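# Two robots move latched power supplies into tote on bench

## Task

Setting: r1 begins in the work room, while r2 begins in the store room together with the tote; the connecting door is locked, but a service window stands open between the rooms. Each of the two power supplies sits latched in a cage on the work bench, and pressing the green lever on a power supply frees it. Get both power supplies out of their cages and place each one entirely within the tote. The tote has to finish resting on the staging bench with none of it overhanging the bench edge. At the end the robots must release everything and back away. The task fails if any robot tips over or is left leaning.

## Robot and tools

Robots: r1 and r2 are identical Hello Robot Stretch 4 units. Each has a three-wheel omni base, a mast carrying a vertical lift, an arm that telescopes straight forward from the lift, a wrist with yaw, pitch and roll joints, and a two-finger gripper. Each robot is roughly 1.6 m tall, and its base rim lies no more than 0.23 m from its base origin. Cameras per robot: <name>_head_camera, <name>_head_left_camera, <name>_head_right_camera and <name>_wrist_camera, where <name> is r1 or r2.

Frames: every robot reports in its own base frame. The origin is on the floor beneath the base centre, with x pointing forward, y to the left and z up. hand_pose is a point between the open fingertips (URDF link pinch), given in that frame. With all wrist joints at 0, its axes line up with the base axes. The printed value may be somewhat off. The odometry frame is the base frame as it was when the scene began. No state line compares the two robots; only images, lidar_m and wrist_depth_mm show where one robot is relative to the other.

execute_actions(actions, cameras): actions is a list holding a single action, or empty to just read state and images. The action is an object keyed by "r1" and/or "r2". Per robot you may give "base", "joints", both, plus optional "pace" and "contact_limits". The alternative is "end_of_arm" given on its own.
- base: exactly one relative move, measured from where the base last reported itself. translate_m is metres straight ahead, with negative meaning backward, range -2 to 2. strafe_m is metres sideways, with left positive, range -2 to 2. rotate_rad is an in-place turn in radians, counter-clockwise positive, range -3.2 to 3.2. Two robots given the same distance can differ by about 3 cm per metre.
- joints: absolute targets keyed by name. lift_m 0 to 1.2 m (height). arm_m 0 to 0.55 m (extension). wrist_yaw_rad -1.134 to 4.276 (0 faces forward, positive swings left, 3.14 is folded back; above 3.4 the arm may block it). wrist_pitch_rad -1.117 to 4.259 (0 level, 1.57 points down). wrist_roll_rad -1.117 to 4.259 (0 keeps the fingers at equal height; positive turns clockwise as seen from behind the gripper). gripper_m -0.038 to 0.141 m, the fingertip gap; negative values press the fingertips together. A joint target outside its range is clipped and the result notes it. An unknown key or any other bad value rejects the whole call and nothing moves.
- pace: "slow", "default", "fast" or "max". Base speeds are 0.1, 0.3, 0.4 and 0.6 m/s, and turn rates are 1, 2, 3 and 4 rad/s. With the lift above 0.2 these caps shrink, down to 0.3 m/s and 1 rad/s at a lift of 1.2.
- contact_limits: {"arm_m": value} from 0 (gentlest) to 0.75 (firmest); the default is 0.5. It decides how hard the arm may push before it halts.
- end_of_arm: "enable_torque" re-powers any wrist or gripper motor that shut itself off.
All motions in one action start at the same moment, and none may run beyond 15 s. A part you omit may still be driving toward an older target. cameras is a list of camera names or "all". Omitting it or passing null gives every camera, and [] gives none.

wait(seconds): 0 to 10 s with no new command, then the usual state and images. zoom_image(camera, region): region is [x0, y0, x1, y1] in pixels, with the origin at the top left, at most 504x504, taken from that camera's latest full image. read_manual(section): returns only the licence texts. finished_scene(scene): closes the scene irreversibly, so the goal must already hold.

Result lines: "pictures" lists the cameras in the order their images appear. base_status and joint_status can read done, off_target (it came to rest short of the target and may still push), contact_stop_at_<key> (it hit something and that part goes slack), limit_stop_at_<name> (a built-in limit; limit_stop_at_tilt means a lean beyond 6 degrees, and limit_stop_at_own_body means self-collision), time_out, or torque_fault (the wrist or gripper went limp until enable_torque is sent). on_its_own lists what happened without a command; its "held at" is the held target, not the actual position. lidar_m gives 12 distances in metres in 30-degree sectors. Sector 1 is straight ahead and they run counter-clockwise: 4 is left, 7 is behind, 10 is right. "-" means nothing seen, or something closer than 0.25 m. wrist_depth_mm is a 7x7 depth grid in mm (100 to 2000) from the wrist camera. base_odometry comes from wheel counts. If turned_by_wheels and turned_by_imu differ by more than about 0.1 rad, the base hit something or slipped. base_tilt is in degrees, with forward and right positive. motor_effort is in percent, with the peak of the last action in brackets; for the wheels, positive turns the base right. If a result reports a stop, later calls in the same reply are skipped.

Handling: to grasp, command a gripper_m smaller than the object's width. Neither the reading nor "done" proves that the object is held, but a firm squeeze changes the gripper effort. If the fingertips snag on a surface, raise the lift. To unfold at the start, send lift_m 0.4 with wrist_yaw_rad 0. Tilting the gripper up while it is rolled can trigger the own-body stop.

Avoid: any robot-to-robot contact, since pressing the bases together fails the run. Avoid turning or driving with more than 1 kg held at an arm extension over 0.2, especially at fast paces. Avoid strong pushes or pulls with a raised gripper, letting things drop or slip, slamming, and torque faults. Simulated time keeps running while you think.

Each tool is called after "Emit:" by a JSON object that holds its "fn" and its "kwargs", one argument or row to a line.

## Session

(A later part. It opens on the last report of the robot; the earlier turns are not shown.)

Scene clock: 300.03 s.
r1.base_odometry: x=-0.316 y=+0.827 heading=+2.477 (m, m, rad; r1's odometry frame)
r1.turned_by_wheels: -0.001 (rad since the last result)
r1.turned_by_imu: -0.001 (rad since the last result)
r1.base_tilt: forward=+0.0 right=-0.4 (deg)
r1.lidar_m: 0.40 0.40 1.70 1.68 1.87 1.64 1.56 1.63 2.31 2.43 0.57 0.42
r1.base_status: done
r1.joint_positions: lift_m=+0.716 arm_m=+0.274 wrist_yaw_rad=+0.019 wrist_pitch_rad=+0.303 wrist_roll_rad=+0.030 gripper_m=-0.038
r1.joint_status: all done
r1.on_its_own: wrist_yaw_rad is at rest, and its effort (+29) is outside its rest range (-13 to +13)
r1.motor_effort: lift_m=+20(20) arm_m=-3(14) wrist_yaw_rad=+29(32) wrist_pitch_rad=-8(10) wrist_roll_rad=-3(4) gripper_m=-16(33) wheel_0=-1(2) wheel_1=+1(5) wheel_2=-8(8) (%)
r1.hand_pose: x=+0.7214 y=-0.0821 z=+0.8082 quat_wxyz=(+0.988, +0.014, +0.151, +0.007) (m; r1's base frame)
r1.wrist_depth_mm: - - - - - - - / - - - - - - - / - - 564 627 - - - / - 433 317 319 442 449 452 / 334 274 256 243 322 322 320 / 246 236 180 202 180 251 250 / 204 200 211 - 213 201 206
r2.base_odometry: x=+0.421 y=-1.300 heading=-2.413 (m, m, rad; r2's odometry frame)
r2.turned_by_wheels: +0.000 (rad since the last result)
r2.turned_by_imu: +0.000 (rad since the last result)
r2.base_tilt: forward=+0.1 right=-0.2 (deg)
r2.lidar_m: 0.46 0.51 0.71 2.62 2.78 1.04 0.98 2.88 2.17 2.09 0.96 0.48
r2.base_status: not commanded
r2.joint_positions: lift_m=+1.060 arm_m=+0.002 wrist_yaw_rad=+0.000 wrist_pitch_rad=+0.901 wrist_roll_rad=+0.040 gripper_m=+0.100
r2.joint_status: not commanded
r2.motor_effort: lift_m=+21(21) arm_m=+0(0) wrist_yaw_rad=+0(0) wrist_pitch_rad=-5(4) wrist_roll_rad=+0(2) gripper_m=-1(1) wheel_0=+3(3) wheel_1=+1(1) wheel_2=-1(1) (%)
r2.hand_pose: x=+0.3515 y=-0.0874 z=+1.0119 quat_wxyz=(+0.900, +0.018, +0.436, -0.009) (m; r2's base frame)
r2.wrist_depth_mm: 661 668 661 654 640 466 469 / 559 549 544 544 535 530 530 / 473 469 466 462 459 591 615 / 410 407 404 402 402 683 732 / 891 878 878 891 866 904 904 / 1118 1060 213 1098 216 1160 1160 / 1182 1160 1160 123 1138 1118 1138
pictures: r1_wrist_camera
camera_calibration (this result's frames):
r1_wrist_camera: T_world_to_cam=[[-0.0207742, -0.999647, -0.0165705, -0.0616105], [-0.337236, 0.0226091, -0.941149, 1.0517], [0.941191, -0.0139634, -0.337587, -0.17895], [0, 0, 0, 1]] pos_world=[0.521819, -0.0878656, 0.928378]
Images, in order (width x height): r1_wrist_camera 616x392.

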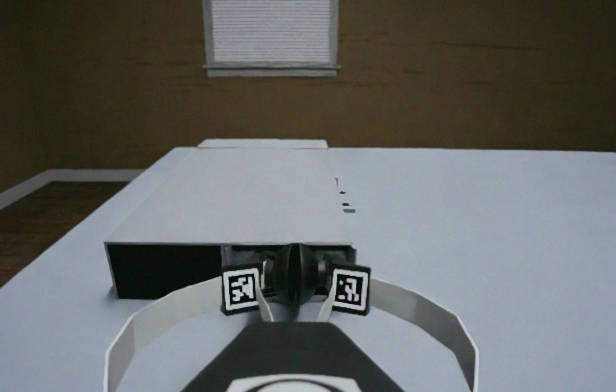

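Emit:
{"fn": "execute_actions", "kwargs": {
  "actions": [
    {"r1":{"joints":{"arm_m":0.225,"gripper_m":0.0}}}
  ],
  "cameras": ["r1_wrist_camera"]
}}

Emit:
{"fn": "zoom_image", "kwargs": {
  "camera": "r1_wrist_camera",
  "region": [200, 170, 400, 320]
}}

Scene clock: 301.20 s.
r1.base_odometry: x=-0.316 y=+0.827 heading=+2.477 (m, m, rad; r1's odometry frame)
r1.turned_by_wheels: +0.001 (rad since the last result)
r1.turned_by_imu: +0.001 (rad since the last result)
r1.base_tilt: forward=+0.0 right=-0.3 (deg)
r1.lidar_m: 0.40 0.43 1.70 1.66 1.87 1.63 1.58 1.66 2.32 2.44 0.57 0.40
r1.base_status: not commanded
r1.joint_positions: lift_m=+0.716 arm_m=+0.227 wrist_yaw_rad=+0.030 wrist_pitch_rad=+0.302 wrist_roll_rad=+0.030 gripper_m=+0.000
r1.joint_status: all done
r1.motor_effort: lift_m=+20(20) arm_m=-9(10) wrist_yaw_rad=-2(29) wrist_pitch_rad=-6(8) wrist_roll_rad=-1(2) gripper_m=-4(16) wheel_0=+1(2) wheel_1=+0(1) wheel_2=+0(8) (%)
r1.hand_pose: x=+0.6754 y=-0.0792 z=+0.8085 quat_wxyz=(+0.988, +0.013, +0.151, +0.012) (m; r1's base frame)
r1.wrist_depth_mm: - - - - - - - / - - - - - - - / - - 634 508 - - - / - 473 340 315 442 442 449 / 960 309 298 271 324 322 320 / 246 247 184 188 179 249 248 / 203 196 212 - 205 204 206
r2.base_odometry: x=+0.421 y=-1.300 heading=-2.413 (m, m, rad; r2's odometry frame)
r2.turned_by_wheels: +0.000 (rad since the last result)
r2.turned_by_imu: +0.000 (rad since the last result)
r2.base_tilt: forward=+0.1 right=-0.2 (deg)
r2.lidar_m: 0.47 0.48 0.73 2.62 2.78 1.03 0.98 2.91 2.16 2.10 0.97 0.45
r2.base_status: not commanded
r2.joint_positions: lift_m=+1.060 arm_m=+0.002 wrist_yaw_rad=+0.000 wrist_pitch_rad=+0.901 wrist_roll_rad=+0.040 gripper_m=+0.100
r2.joint_status: not commanded
r2.motor_effort: lift_m=+22(22) arm_m=+0(0) wrist_yaw_rad=+0(0) wrist_pitch_rad=-5(4) wrist_roll_rad=-1(3) gripper_m=-2(1) wheel_0=+3(3) wheel_1=+1(1) wheel_2=-1(2) (%)
r2.hand_pose: x=+0.3515 y=-0.0874 z=+1.0119 quat_wxyz=(+0.900, +0.018, +0.436, -0.009) (m; r2's base frame)
r2.wrist_depth_mm: 661 654 654 647 640 466 469 / 554 549 544 539 535 530 530 / 473 469 462 462 459 591 621 / 410 407 404 402 399 676 732 / 891 891 878 891 854 904 904 / 1138 1078 213 1098 216 1182 1160 / 1182 1138 1138 123 1160 1138 1138
pictures: r1_wrist_camera
camera_calibration (this result's frames):
r1_wrist_camera: T_world_to_cam=[[-0.0103231, -0.999809, -0.0166069, -0.0667076], [-0.336596, 0.019113, -0.941455, 1.03589], [0.941593, -0.00412892, -0.336729, -0.135675], [0, 0, 0, 1]] pos_world=[0.475737, -0.087054, 0.928447]
Images, in order (width x height): r1_wrist_camera 616x392.

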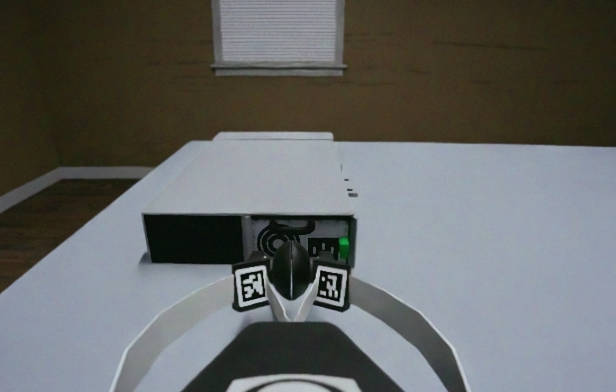

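Region (200, 170, 400, 320) of r1_wrist_camera's 616x392 image, scaled by 2.520; it fills the top 378 rows of this view, and the rest is white.

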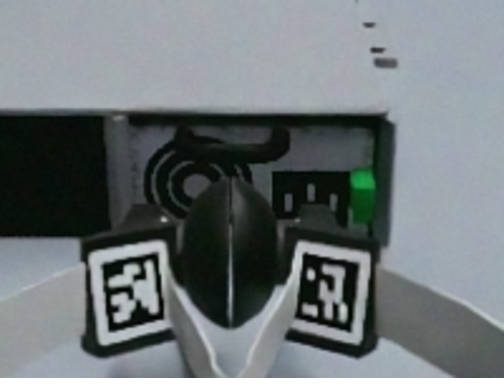

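Emit:
{"fn": "execute_actions", "kwargs": {
  "actions": [
    {"r1":{"base":{"strafe_m":-0.005},"joints":{"arm_m":0.256,"gripper_m":0.042,"lift_m":0.711}}}
  ],
  "cameras": ["r1_wrist_camera"]
}}

Emit:
{"fn": "zoom_image", "kwargs": {
  "camera": "r1_wrist_camera",
  "region": [200, 170, 400, 320]
}}

Scene clock: 303.13 s.
r1.base_odometry: x=-0.313 y=+0.831 heading=+2.477 (m, m, rad; r1's odometry frame)
r1.turned_by_wheels: +0.000 (rad since the last result)
r1.turned_by_imu: +0.000 (rad since the last result)
r1.base_tilt: forward=-0.1 right=-0.4 (deg)
r1.lidar_m: 0.37 0.41 1.70 1.67 1.94 1.66 1.58 1.65 2.31 2.42 0.55 0.41
r1.base_status: done
r1.joint_positions: lift_m=+0.711 arm_m=+0.254 wrist_yaw_rad=+0.030 wrist_pitch_rad=+0.302 wrist_roll_rad=+0.030 gripper_m=+0.042
r1.joint_status: all done
r1.motor_effort: lift_m=+17(19) arm_m=+9(12) wrist_yaw_rad=-2(0) wrist_pitch_rad=-6(5) wrist_roll_rad=-2(3) gripper_m=-3(6) wheel_0=-2(9) wheel_1=+1(6) wheel_2=-1(1) (%)
r1.hand_pose: x=+0.7033 y=-0.0791 z=+0.8037 quat_wxyz=(+0.988, +0.013, +0.151, +0.013) (m; r1's base frame)
r1.wrist_depth_mm: - - - - - - - / - - - - - - - / - - 484 615 - - - / - 394 300 303 427 430 433 / 315 290 260 257 309 312 309 / 237 238 196 232 196 243 240 / 196 194 204 - 202 197 200
r2.base_odometry: x=+0.421 y=-1.300 heading=-2.413 (m, m, rad; r2's odometry frame)
r2.turned_by_wheels: +0.000 (rad since the last result)
r2.turned_by_imu: +0.000 (rad since the last result)
r2.base_tilt: forward=+0.1 right=-0.2 (deg)
r2.lidar_m: 0.46 0.50 0.70 2.63 2.77 1.03 1.00 2.88 2.14 2.09 0.94 0.45
r2.base_status: not commanded
r2.joint_positions: lift_m=+1.060 arm_m=+0.002 wrist_yaw_rad=+0.000 wrist_pitch_rad=+0.901 wrist_roll_rad=+0.040 gripper_m=+0.100
r2.joint_status: not commanded
r2.motor_effort: lift_m=+22(22) arm_m=+0(1) wrist_yaw_rad=+0(1) wrist_pitch_rad=-4(5) wrist_roll_rad=+2(1) gripper_m=-2(1) wheel_0=+3(3) wheel_1=+1(1) wheel_2=-2(2) (%)
r2.hand_pose: x=+0.3515 y=-0.0874 z=+1.0119 quat_wxyz=(+0.900, +0.018, +0.436, -0.009) (m; r2's base frame)
r2.wrist_depth_mm: 668 661 654 647 647 466 469 / 549 549 544 539 535 525 530 / 469 469 466 462 459 591 621 / 410 410 407 404 402 683 741 / 866 878 878 891 854 904 917 / 1118 1078 214 1098 216 1160 1160 / 1182 1138 1160 123 1160 1138 1160
pictures: r1_wrist_camera
camera_calibration (this result's frames):
r1_wrist_camera: T_world_to_cam=[[-0.0101285, -0.999811, -0.0166062, -0.0665826], [-0.336615, 0.0190469, -0.94145, 1.04077], [0.941588, -0.0039456, -0.336744, -0.163514], [0, 0, 0, 1]] pos_world=[0.503629, -0.0870387, 0.923669]
Images, in order (width x height): r1_wrist_camera 616x392.

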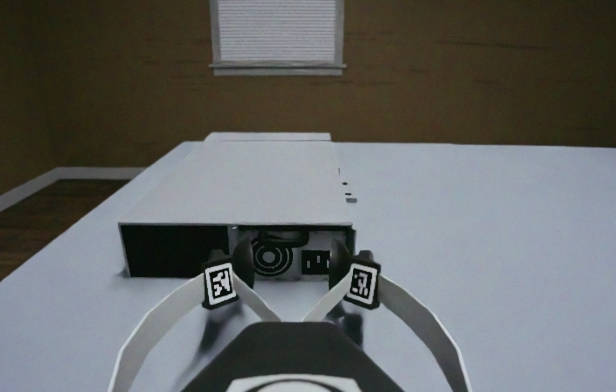

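Region (200, 170, 400, 320) of r1_wrist_camera's 616x392 image, scaled by 2.520; it fills the top 378 rows of this view, and the rest is white.

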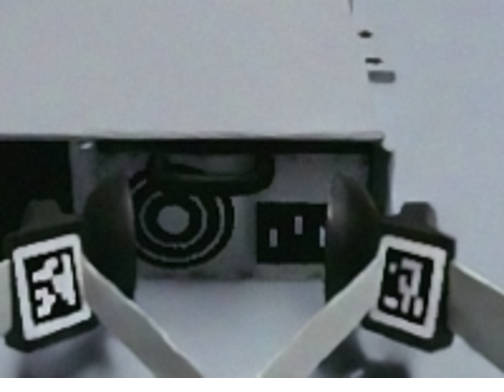

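Emit:
{"fn": "execute_actions", "kwargs": {
  "actions": [
    {"r1":{"base":{"strafe_m":0.004},"pace":"slow"}}
  ],
  "cameras": []
}}

Emit:
{"fn": "execute_actions", "kwargs": {
  "actions": [
    {"r1":{"joints":{"arm_m":0.273},"pace":"slow"}}
  ],
  "cameras": ["r1_wrist_camera"]
}}

Emit:
{"fn": "zoom_image", "kwargs": {
  "camera": "r1_wrist_camera",
  "region": [200, 170, 400, 320]
}}

Scene clock: 303.97 s.
r1.base_odometry: x=-0.316 y=+0.828 heading=+2.477 (m, m, rad; r1's odometry frame)
r1.turned_by_wheels: +0.000 (rad since the last result)
r1.turned_by_imu: +0.000 (rad since the last result)
r1.base_tilt: forward=-0.1 right=-0.3 (deg)
r1.lidar_m: 0.39 0.44 1.73 1.68 1.90 1.65 1.57 1.65 2.32 2.44 0.56 0.40
r1.base_status: done
r1.joint_positions: lift_m=+0.711 arm_m=+0.254 wrist_yaw_rad=+0.030 wrist_pitch_rad=+0.302 wrist_roll_rad=+0.030 gripper_m=+0.042
r1.joint_status: not commanded
r1.motor_effort: lift_m=+17(17) arm_m=+9(9) wrist_yaw_rad=-1(2) wrist_pitch_rad=-6(7) wrist_roll_rad=-2(2) gripper_m=-2(5) wheel_0=-2(3) wheel_1=+2(4) wheel_2=+0(1) (%)
r1.hand_pose: x=+0.7033 y=-0.0791 z=+0.8037 quat_wxyz=(+0.988, +0.013, +0.151, +0.013) (m; r1's base frame)
r1.wrist_depth_mm: - - - - - - - / - - - - - - - / - - 609 480 - - - / - 424 301 303 427 430 433 / 312 289 276 257 294 310 309 / 236 238 199 232 196 241 241 / 196 193 204 - 202 198 200
r2.base_odometry: x=+0.421 y=-1.300 heading=-2.413 (m, m, rad; r2's odometry frame)
r2.turned_by_wheels: +0.000 (rad since the last result)
r2.turned_by_imu: +0.000 (rad since the last result)
r2.base_tilt: forward=+0.2 right=-0.1 (deg)
r2.lidar_m: 0.46 0.49 0.71 2.63 2.77 1.02 0.99 2.89 2.15 2.07 0.98 0.50
r2.base_status: not commanded
r2.joint_positions: lift_m=+1.060 arm_m=+0.002 wrist_yaw_rad=+0.000 wrist_pitch_rad=+0.901 wrist_roll_rad=+0.040 gripper_m=+0.100
r2.joint_status: not commanded
r2.motor_effort: lift_m=+21(22) arm_m=+0(0) wrist_yaw_rad=+0(1) wrist_pitch_rad=-4(5) wrist_roll_rad=-3(0) gripper_m=-2(1) wheel_0=+3(3) wheel_1=+1(1) wheel_2=-1(1) (%)
r2.hand_pose: x=+0.3515 y=-0.0874 z=+1.0119 quat_wxyz=(+0.900, +0.018, +0.436, -0.009) (m; r2's base frame)
r2.wrist_depth_mm: 668 654 661 654 647 469 469 / 549 549 544 544 535 530 525 / 473 462 466 462 459 597 621 / 410 410 407 404 399 683 732 / 878 891 878 891 854 904 904 / 1118 1078 213 1098 216 1182 1160 / 1182 1160 1160 123 1138 1118 1138
pictures: none
No camera images: the call's "cameras" was empty. Leave "cameras" out to get every camera's image.

Scene clock: 305.07 s.
r1.base_odometry: x=-0.316 y=+0.828 heading=+2.477 (m, m, rad; r1's odometry frame)
r1.turned_by_wheels: +0.000 (rad since the last result)
r1.turned_by_imu: +0.000 (rad since the last result)
r1.base_tilt: forward=-0.1 right=-0.4 (deg)
r1.lidar_m: 0.39 0.41 1.70 1.66 1.92 1.65 1.57 1.65 2.35 2.44 0.59 0.40
r1.base_status: not commanded
r1.joint_positions: lift_m=+0.711 arm_m=+0.271 wrist_yaw_rad=+0.028 wrist_pitch_rad=+0.303 wrist_roll_rad=+0.030 gripper_m=+0.042
r1.joint_status: all done
r1.motor_effort: lift_m=+17(17) arm_m=+11(11) wrist_yaw_rad=+3(4) wrist_pitch_rad=-9(10) wrist_roll_rad=-2(0) gripper_m=-1(2) wheel_0=+0(1) wheel_1=+1(2) wheel_2=-1(1) (%)
r1.hand_pose: x=+0.7196 y=-0.0796 z=+0.8034 quat_wxyz=(+0.988, +0.013, +0.151, +0.012) (m; r1's base frame)
r1.wrist_depth_mm: - - - - - - - / - - - - - - - / - - 609 477 - - - / - 424 300 303 430 430 430 / 310 272 245 243 310 309 310 / 236 237 198 231 195 242 240 / 197 195 204 - 202 196 200
r2.base_odometry: x=+0.421 y=-1.300 heading=-2.413 (m, m, rad; r2's odometry frame)
r2.turned_by_wheels: +0.000 (rad since the last result)
r2.turned_by_imu: +0.000 (rad since the last result)
r2.base_tilt: forward=+0.1 right=-0.2 (deg)
r2.lidar_m: 0.46 0.50 0.70 2.62 2.78 1.03 1.00 2.89 2.17 2.09 0.96 0.48
r2.base_status: not commanded
r2.joint_positions: lift_m=+1.060 arm_m=+0.002 wrist_yaw_rad=+0.000 wrist_pitch_rad=+0.901 wrist_roll_rad=+0.040 gripper_m=+0.100
r2.joint_status: not commanded
r2.motor_effort: lift_m=+21(22) arm_m=+0(0) wrist_yaw_rad=+0(1) wrist_pitch_rad=-4(4) wrist_roll_rad=-2(1) gripper_m=-1(2) wheel_0=+3(3) wheel_1=+1(1) wheel_2=-2(1) (%)
r2.hand_pose: x=+0.3515 y=-0.0874 z=+1.0119 quat_wxyz=(+0.900, +0.018, +0.436, -0.009) (m; r2's base frame)
r2.wrist_depth_mm: 668 661 654 654 640 469 469 / 549 549 549 544 535 525 530 / 473 469 462 462 455 597 615 / 410 410 404 404 399 691 732 / 878 891 891 891 866 904 917 / 1118 1078 214 1098 216 1182 1182 / 1182 1138 1160 123 1160 1138 1138
pictures: r1_wrist_camera
camera_calibration (this result's frames):
r1_wrist_camera: T_world_to_cam=[[-0.0120945, -0.99979, -0.0165611, -0.0655864], [-0.337635, 0.0196729, -0.941071, 1.04646], [0.941199, -0.00579016, -0.337802, -0.177976], [0, 0, 0, 1]] pos_world=[0.520038, -0.0871899, 0.923584]
Images, in order (width x height): r1_wrist_camera 616x392.

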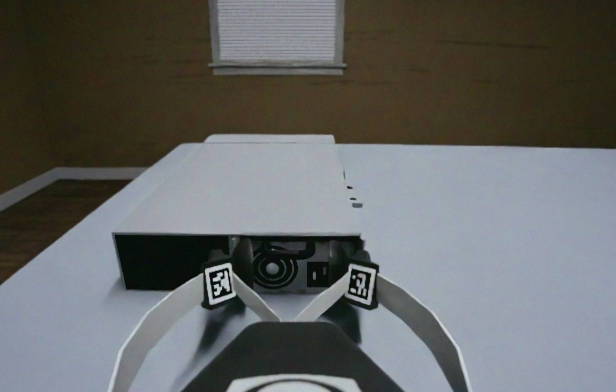

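Region (200, 170, 400, 320) of r1_wrist_camera's 616x392 image, scaled by 2.520; it fills the top 378 rows of this view, and the rest is white.

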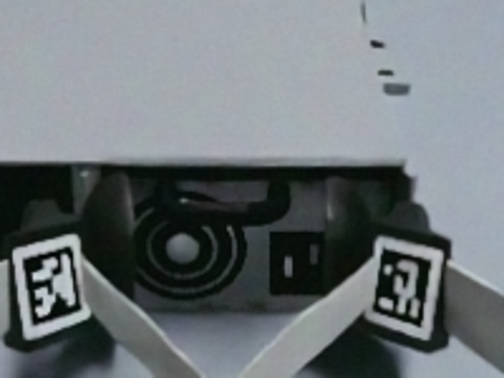

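Seated. Close while keeping forward pressure.

Emit:
{"fn": "execute_actions", "kwargs": {
  "actions": [
    {"r1":{"joints":{"gripper_m":0.02,"arm_m":0.276},"pace":"slow"}}
  ],
  "cameras": ["r1_wrist_camera"]
}}

Emit:
{"fn": "zoom_image", "kwargs": {
  "camera": "r1_wrist_camera",
  "region": [200, 170, 400, 320]
}}

Scene clock: 306.37 s.
r1.base_odometry: x=-0.315 y=+0.828 heading=+2.477 (m, m, rad; r1's odometry frame)
r1.turned_by_wheels: +0.000 (rad since the last result)
r1.turned_by_imu: +0.000 (rad since the last result)
r1.base_tilt: forward=-0.1 right=-0.4 (deg)
r1.lidar_m: 0.40 0.43 1.69 1.67 1.90 1.64 1.57 1.65 2.31 2.43 0.59 0.41
r1.base_status: not commanded
r1.joint_positions: lift_m=+0.711 arm_m=+0.274 wrist_yaw_rad=+0.028 wrist_pitch_rad=+0.305 wrist_roll_rad=+0.030 gripper_m=+0.020
r1.joint_status: all done
r1.motor_effort: lift_m=+17(17) arm_m=+10(14) wrist_yaw_rad=+3(14) wrist_pitch_rad=-15(15) wrist_roll_rad=-1(1) gripper_m=-10(11) wheel_0=+1(1) wheel_1=+2(2) wheel_2=-4(4) (%)
r1.hand_pose: x=+0.7226 y=-0.0796 z=+0.8029 quat_wxyz=(+0.988, +0.013, +0.152, +0.012) (m; r1's base frame)
r1.wrist_depth_mm: - - - - - - - / - - - - - - - / - - 469 473 - - - / - 418 297 296 424 424 427 / 307 272 242 240 307 304 306 / 234 236 190 230 190 239 239 / 195 192 202 - 204 196 198
r2.base_odometry: x=+0.421 y=-1.300 heading=-2.413 (m, m, rad; r2's odometry frame)
r2.turned_by_wheels: +0.000 (rad since the last result)
r2.turned_by_imu: +0.000 (rad since the last result)
r2.base_tilt: forward=+0.1 right=-0.2 (deg)
r2.lidar_m: 0.46 0.51 0.73 2.63 2.78 1.03 0.99 2.87 2.17 2.06 0.97 0.48
r2.base_status: not commanded
r2.joint_positions: lift_m=+1.060 arm_m=+0.002 wrist_yaw_rad=+0.000 wrist_pitch_rad=+0.901 wrist_roll_rad=+0.040 gripper_m=+0.100
r2.joint_status: not commanded
r2.motor_effort: lift_m=+21(21) arm_m=-1(0) wrist_yaw_rad=+1(0) wrist_pitch_rad=-5(4) wrist_roll_rad=+0(0) gripper_m=-1(0) wheel_0=+3(3) wheel_1=+1(1) wheel_2=-2(2) (%)
r2.hand_pose: x=+0.3515 y=-0.0874 z=+1.0119 quat_wxyz=(+0.900, +0.018, +0.436, -0.009) (m; r2's base frame)
r2.wrist_depth_mm: 668 661 654 654 640 466 469 / 554 549 549 544 535 530 530 / 473 469 462 466 462 597 615 / 410 407 404 404 402 676 723 / 878 878 878 891 866 904 904 / 1118 1078 213 1118 216 1160 1182 / 1182 1138 1160 123 1138 1118 1160
pictures: r1_wrist_camera
camera_calibration (this result's frames):
r1_wrist_camera: T_world_to_cam=[[-0.0117175, -0.999799, -0.0162526, -0.0659916], [-0.339193, 0.0192643, -0.94052, 1.04769], [0.940644, -0.00550781, -0.339351, -0.179276], [0, 0, 0, 1]] pos_world=[0.523229, -0.0871487, 0.923459]
Images, in order (width x height): r1_wrist_camera 616x392.

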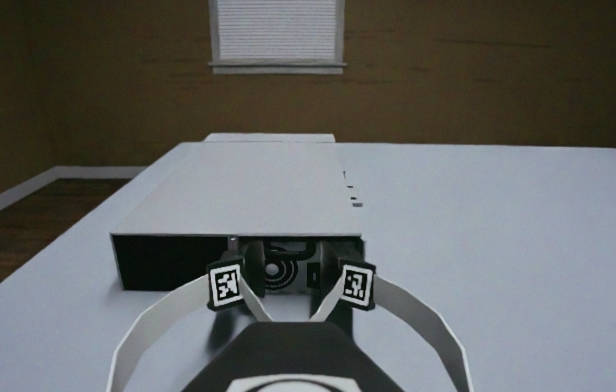

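Region (200, 170, 400, 320) of r1_wrist_camera's 616x392 image, scaled by 2.520; it fills the top 378 rows of this view, and the rest is white.

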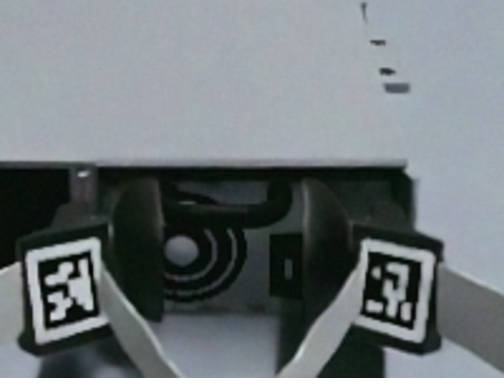

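Emit:
{"fn": "execute_actions", "kwargs": {
  "actions": [
    {"r1":{"base":{"strafe_m":0.002},"joints":{"gripper_m":0.0,"arm_m":0.282,"lift_m":0.709},"pace":"slow"}}
  ],
  "cameras": []
}}

Emit:
{"fn": "execute_actions", "kwargs": {
  "actions": [
    {"r1":{"joints":{"gripper_m":-0.02,"arm_m":0.287,"lift_m":0.708},"pace":"slow"}}
  ],
  "cameras": []
}}

Emit:
{"fn": "execute_actions", "kwargs": {
  "actions": [
    {"r1":{"joints":{"gripper_m":-0.038,"arm_m":0.291,"lift_m":0.707},"pace":"slow"}}
  ],
  "cameras": ["r1_wrist_camera"]
}}

Emit:
{"fn": "zoom_image", "kwargs": {
  "camera": "r1_wrist_camera",
  "region": [200, 170, 400, 320]
}}

Scene clock: 307.80 s.
r1.base_odometry: x=-0.317 y=+0.826 heading=+2.477 (m, m, rad; r1's odometry frame)
r1.turned_by_wheels: +0.000 (rad since the last result)
r1.turned_by_imu: +0.000 (rad since the last result)
r1.base_tilt: forward=-0.1 right=-0.4 (deg)
r1.lidar_m: 0.38 0.42 1.68 1.66 1.90 1.63 1.56 1.65 2.32 2.44 0.56 0.41
r1.base_status: done
r1.joint_positions: lift_m=+0.709 arm_m=+0.280 wrist_yaw_rad=+0.027 wrist_pitch_rad=+0.305 wrist_roll_rad=+0.030 gripper_m=+0.001
r1.joint_status: all done
r1.motor_effort: lift_m=+16(18) arm_m=+11(16) wrist_yaw_rad=+9(14) wrist_pitch_rad=-16(17) wrist_roll_rad=-1(1) gripper_m=-17(20) wheel_0=+3(3) wheel_1=+1(4) wheel_2=-6(5) (%)
r1.hand_pose: x=+0.7282 y=-0.0799 z=+0.8008 quat_wxyz=(+0.988, +0.013, +0.152, +0.011) (m; r1's base frame)
r1.wrist_depth_mm: - - - - - - - / - - - - - - - / - - 459 455 - - - / - 379 290 289 415 418 424 / 304 266 236 235 301 304 303 / 230 222 189 227 189 235 235 / 192 190 199 - 202 189 195
r2.base_odometry: x=+0.421 y=-1.300 heading=-2.413 (m, m, rad; r2's odometry frame)
r2.turned_by_wheels: +0.000 (rad since the last result)
r2.turned_by_imu: +0.000 (rad since the last result)
r2.base_tilt: forward=+0.1 right=-0.1 (deg)
r2.lidar_m: 0.46 0.48 0.73 2.63 2.76 1.00 0.99 2.91 2.15 2.07 0.96 0.49
r2.base_status: not commanded
r2.joint_positions: lift_m=+1.060 arm_m=+0.002 wrist_yaw_rad=+0.000 wrist_pitch_rad=+0.901 wrist_roll_rad=+0.040 gripper_m=+0.100
r2.joint_status: not commanded
r2.motor_effort: lift_m=+21(21) arm_m=+0(0) wrist_yaw_rad=+0(0) wrist_pitch_rad=-4(4) wrist_roll_rad=-1(2) gripper_m=-2(1) wheel_0=+3(2) wheel_1=+1(1) wheel_2=-2(2) (%)
r2.hand_pose: x=+0.3515 y=-0.0874 z=+1.0119 quat_wxyz=(+0.900, +0.018, +0.436, -0.009) (m; r2's base frame)
r2.wrist_depth_mm: 661 661 654 647 640 466 469 / 554 544 544 544 535 525 535 / 469 466 462 462 459 597 615 / 410 410 407 404 399 683 732 / 866 891 878 904 854 904 891 / 1118 1078 214 1098 216 1160 1160 / 1182 1138 1160 123 1160 1138 1138
pictures: none
No camera images: the call's "cameras" was empty. Leave "cameras" out to get every camera's image.

Scene clock: 308.80 s.
r1.base_odometry: x=-0.317 y=+0.826 heading=+2.477 (m, m, rad; r1's odometry frame)
r1.turned_by_wheels: +0.000 (rad since the last result)
r1.turned_by_imu: +0.000 (rad since the last result)
r1.base_tilt: forward=-0.1 right=-0.3 (deg)
r1.lidar_m: 0.39 0.43 1.69 1.66 1.90 1.66 1.59 1.65 2.31 2.44 0.60 0.41
r1.base_status: not commanded
r1.joint_positions: lift_m=+0.708 arm_m=+0.285 wrist_yaw_rad=+0.026 wrist_pitch_rad=+0.307 wrist_roll_rad=+0.030 gripper_m=-0.019
r1.joint_status: all done
r1.motor_effort: lift_m=+16(16) arm_m=+13(15) wrist_yaw_rad=+10(17) wrist_pitch_rad=-21(20) wrist_roll_rad=+0(2) gripper_m=-22(23) wheel_0=+3(3) wheel_1=+2(2) wheel_2=-6(6) (%)
r1.hand_pose: x=+0.7329 y=-0.0803 z=+0.7994 quat_wxyz=(+0.988, +0.013, +0.153, +0.011) (m; r1's base frame)
r1.wrist_depth_mm: - - - - - - - / - - - - - - - / - - 452 449 - - - / - 375 285 285 410 415 415 / 301 263 232 231 297 298 298 / 229 211 185 224 184 234 233 / 190 190 197 - 199 190 193
r2.base_odometry: x=+0.421 y=-1.300 heading=-2.413 (m, m, rad; r2's odometry frame)
r2.turned_by_wheels: +0.000 (rad since the last result)
r2.turned_by_imu: +0.000 (rad since the last result)
r2.base_tilt: forward=+0.1 right=-0.2 (deg)
r2.lidar_m: 0.46 0.49 0.70 2.63 2.75 1.02 0.96 2.87 2.16 2.11 0.96 0.49
r2.base_status: not commanded
r2.joint_positions: lift_m=+1.060 arm_m=+0.002 wrist_yaw_rad=+0.000 wrist_pitch_rad=+0.901 wrist_roll_rad=+0.040 gripper_m=+0.100
r2.joint_status: not commanded
r2.motor_effort: lift_m=+22(22) arm_m=+0(0) wrist_yaw_rad=+0(0) wrist_pitch_rad=-5(4) wrist_roll_rad=-2(2) gripper_m=-2(1) wheel_0=+3(3) wheel_1=+1(1) wheel_2=-2(1) (%)
r2.hand_pose: x=+0.3515 y=-0.0874 z=+1.0119 quat_wxyz=(+0.900, +0.018, +0.436, -0.009) (m; r2's base frame)
r2.wrist_depth_mm: 668 661 654 647 647 466 469 / 549 549 544 544 539 530 535 / 473 469 466 466 459 597 615 / 413 407 404 402 402 676 741 / 866 866 878 891 854 904 904 / 1118 1078 214 1118 216 1160 1182 / 1205 1160 1160 123 1138 1118 1160
pictures: none
No camera images: the call's "cameras" was empty. Leave "cameras" out to get every camera's image.

Scene clock: 309.77 s.
r1.base_odometry: x=-0.317 y=+0.826 heading=+2.477 (m, m, rad; r1's odometry frame)
r1.turned_by_wheels: +0.000 (rad since the last result)
r1.turned_by_imu: +0.000 (rad since the last result)
r1.base_tilt: forward=+0.0 right=-0.3 (deg)
r1.lidar_m: 0.39 0.43 1.70 1.68 1.89 1.64 1.58 1.66 2.30 2.45 0.59 0.41
r1.base_status: not commanded
r1.joint_positions: lift_m=+0.707 arm_m=+0.289 wrist_yaw_rad=+0.026 wrist_pitch_rad=+0.307 wrist_roll_rad=+0.030 gripper_m=-0.037
r1.joint_status: all done
r1.motor_effort: lift_m=+17(18) arm_m=+12(16) wrist_yaw_rad=+8(15) wrist_pitch_rad=-22(22) wrist_roll_rad=+3(1) gripper_m=-26(25) wheel_0=+3(3) wheel_1=+2(2) wheel_2=-6(6) (%)
r1.hand_pose: x=+0.7371 y=-0.0801 z=+0.7983 quat_wxyz=(+0.988, +0.013, +0.153, +0.011) (m; r1's base frame)
r1.wrist_depth_mm: - - - - - - - / - - - - - - - / - - 445 445 - - - / - 373 282 282 407 410 410 / 290 260 230 227 282 296 296 / 226 165 193 224 185 232 230 / 189 187 196 - 197 189 195
r2.base_odometry: x=+0.421 y=-1.300 heading=-2.413 (m, m, rad; r2's odometry frame)
r2.turned_by_wheels: +0.000 (rad since the last result)
r2.turned_by_imu: +0.000 (rad since the last result)
r2.base_tilt: forward=+0.1 right=-0.2 (deg)
r2.lidar_m: 0.46 0.51 0.70 2.63 2.77 1.03 0.98 2.88 2.16 2.10 0.96 0.47
r2.base_status: not commanded
r2.joint_positions: lift_m=+1.060 arm_m=+0.002 wrist_yaw_rad=+0.000 wrist_pitch_rad=+0.901 wrist_roll_rad=+0.040 gripper_m=+0.100
r2.joint_status: not commanded
r2.motor_effort: lift_m=+21(21) arm_m=+0(0) wrist_yaw_rad=+0(0) wrist_pitch_rad=-4(5) wrist_roll_rad=-3(1) gripper_m=-2(2) wheel_0=+3(3) wheel_1=+1(1) wheel_2=-1(1) (%)
r2.hand_pose: x=+0.3515 y=-0.0874 z=+1.0119 quat_wxyz=(+0.900, +0.018, +0.436, -0.009) (m; r2's base frame)
r2.wrist_depth_mm: 661 661 654 654 640 469 466 / 554 554 544 539 535 530 535 / 473 469 462 462 459 597 615 / 410 410 404 404 399 676 732 / 866 878 878 904 866 904 904 / 1138 1078 213 1098 216 1138 1182 / 1160 1138 1160 123 1138 1118 1138
pictures: r1_wrist_camera
camera_calibration (this result's frames):
r1_wrist_camera: T_world_to_cam=[[-0.013564, -0.999785, -0.0156603, -0.0655592], [-0.34133, 0.0193506, -0.939744, 1.04922], [0.939846, -0.00740136, -0.341519, -0.192305], [0, 0, 0, 1]] pos_world=[0.537977, -0.0872715, 0.919295]
Images, in order (width x height): r1_wrist_camera 616x392.

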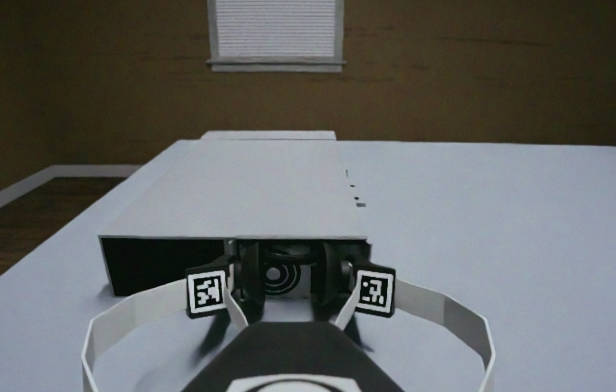

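Region (200, 170, 400, 320) of r1_wrist_camera's 616x392 image, scaled by 2.520; it fills the top 378 rows of this view, and the rest is white.

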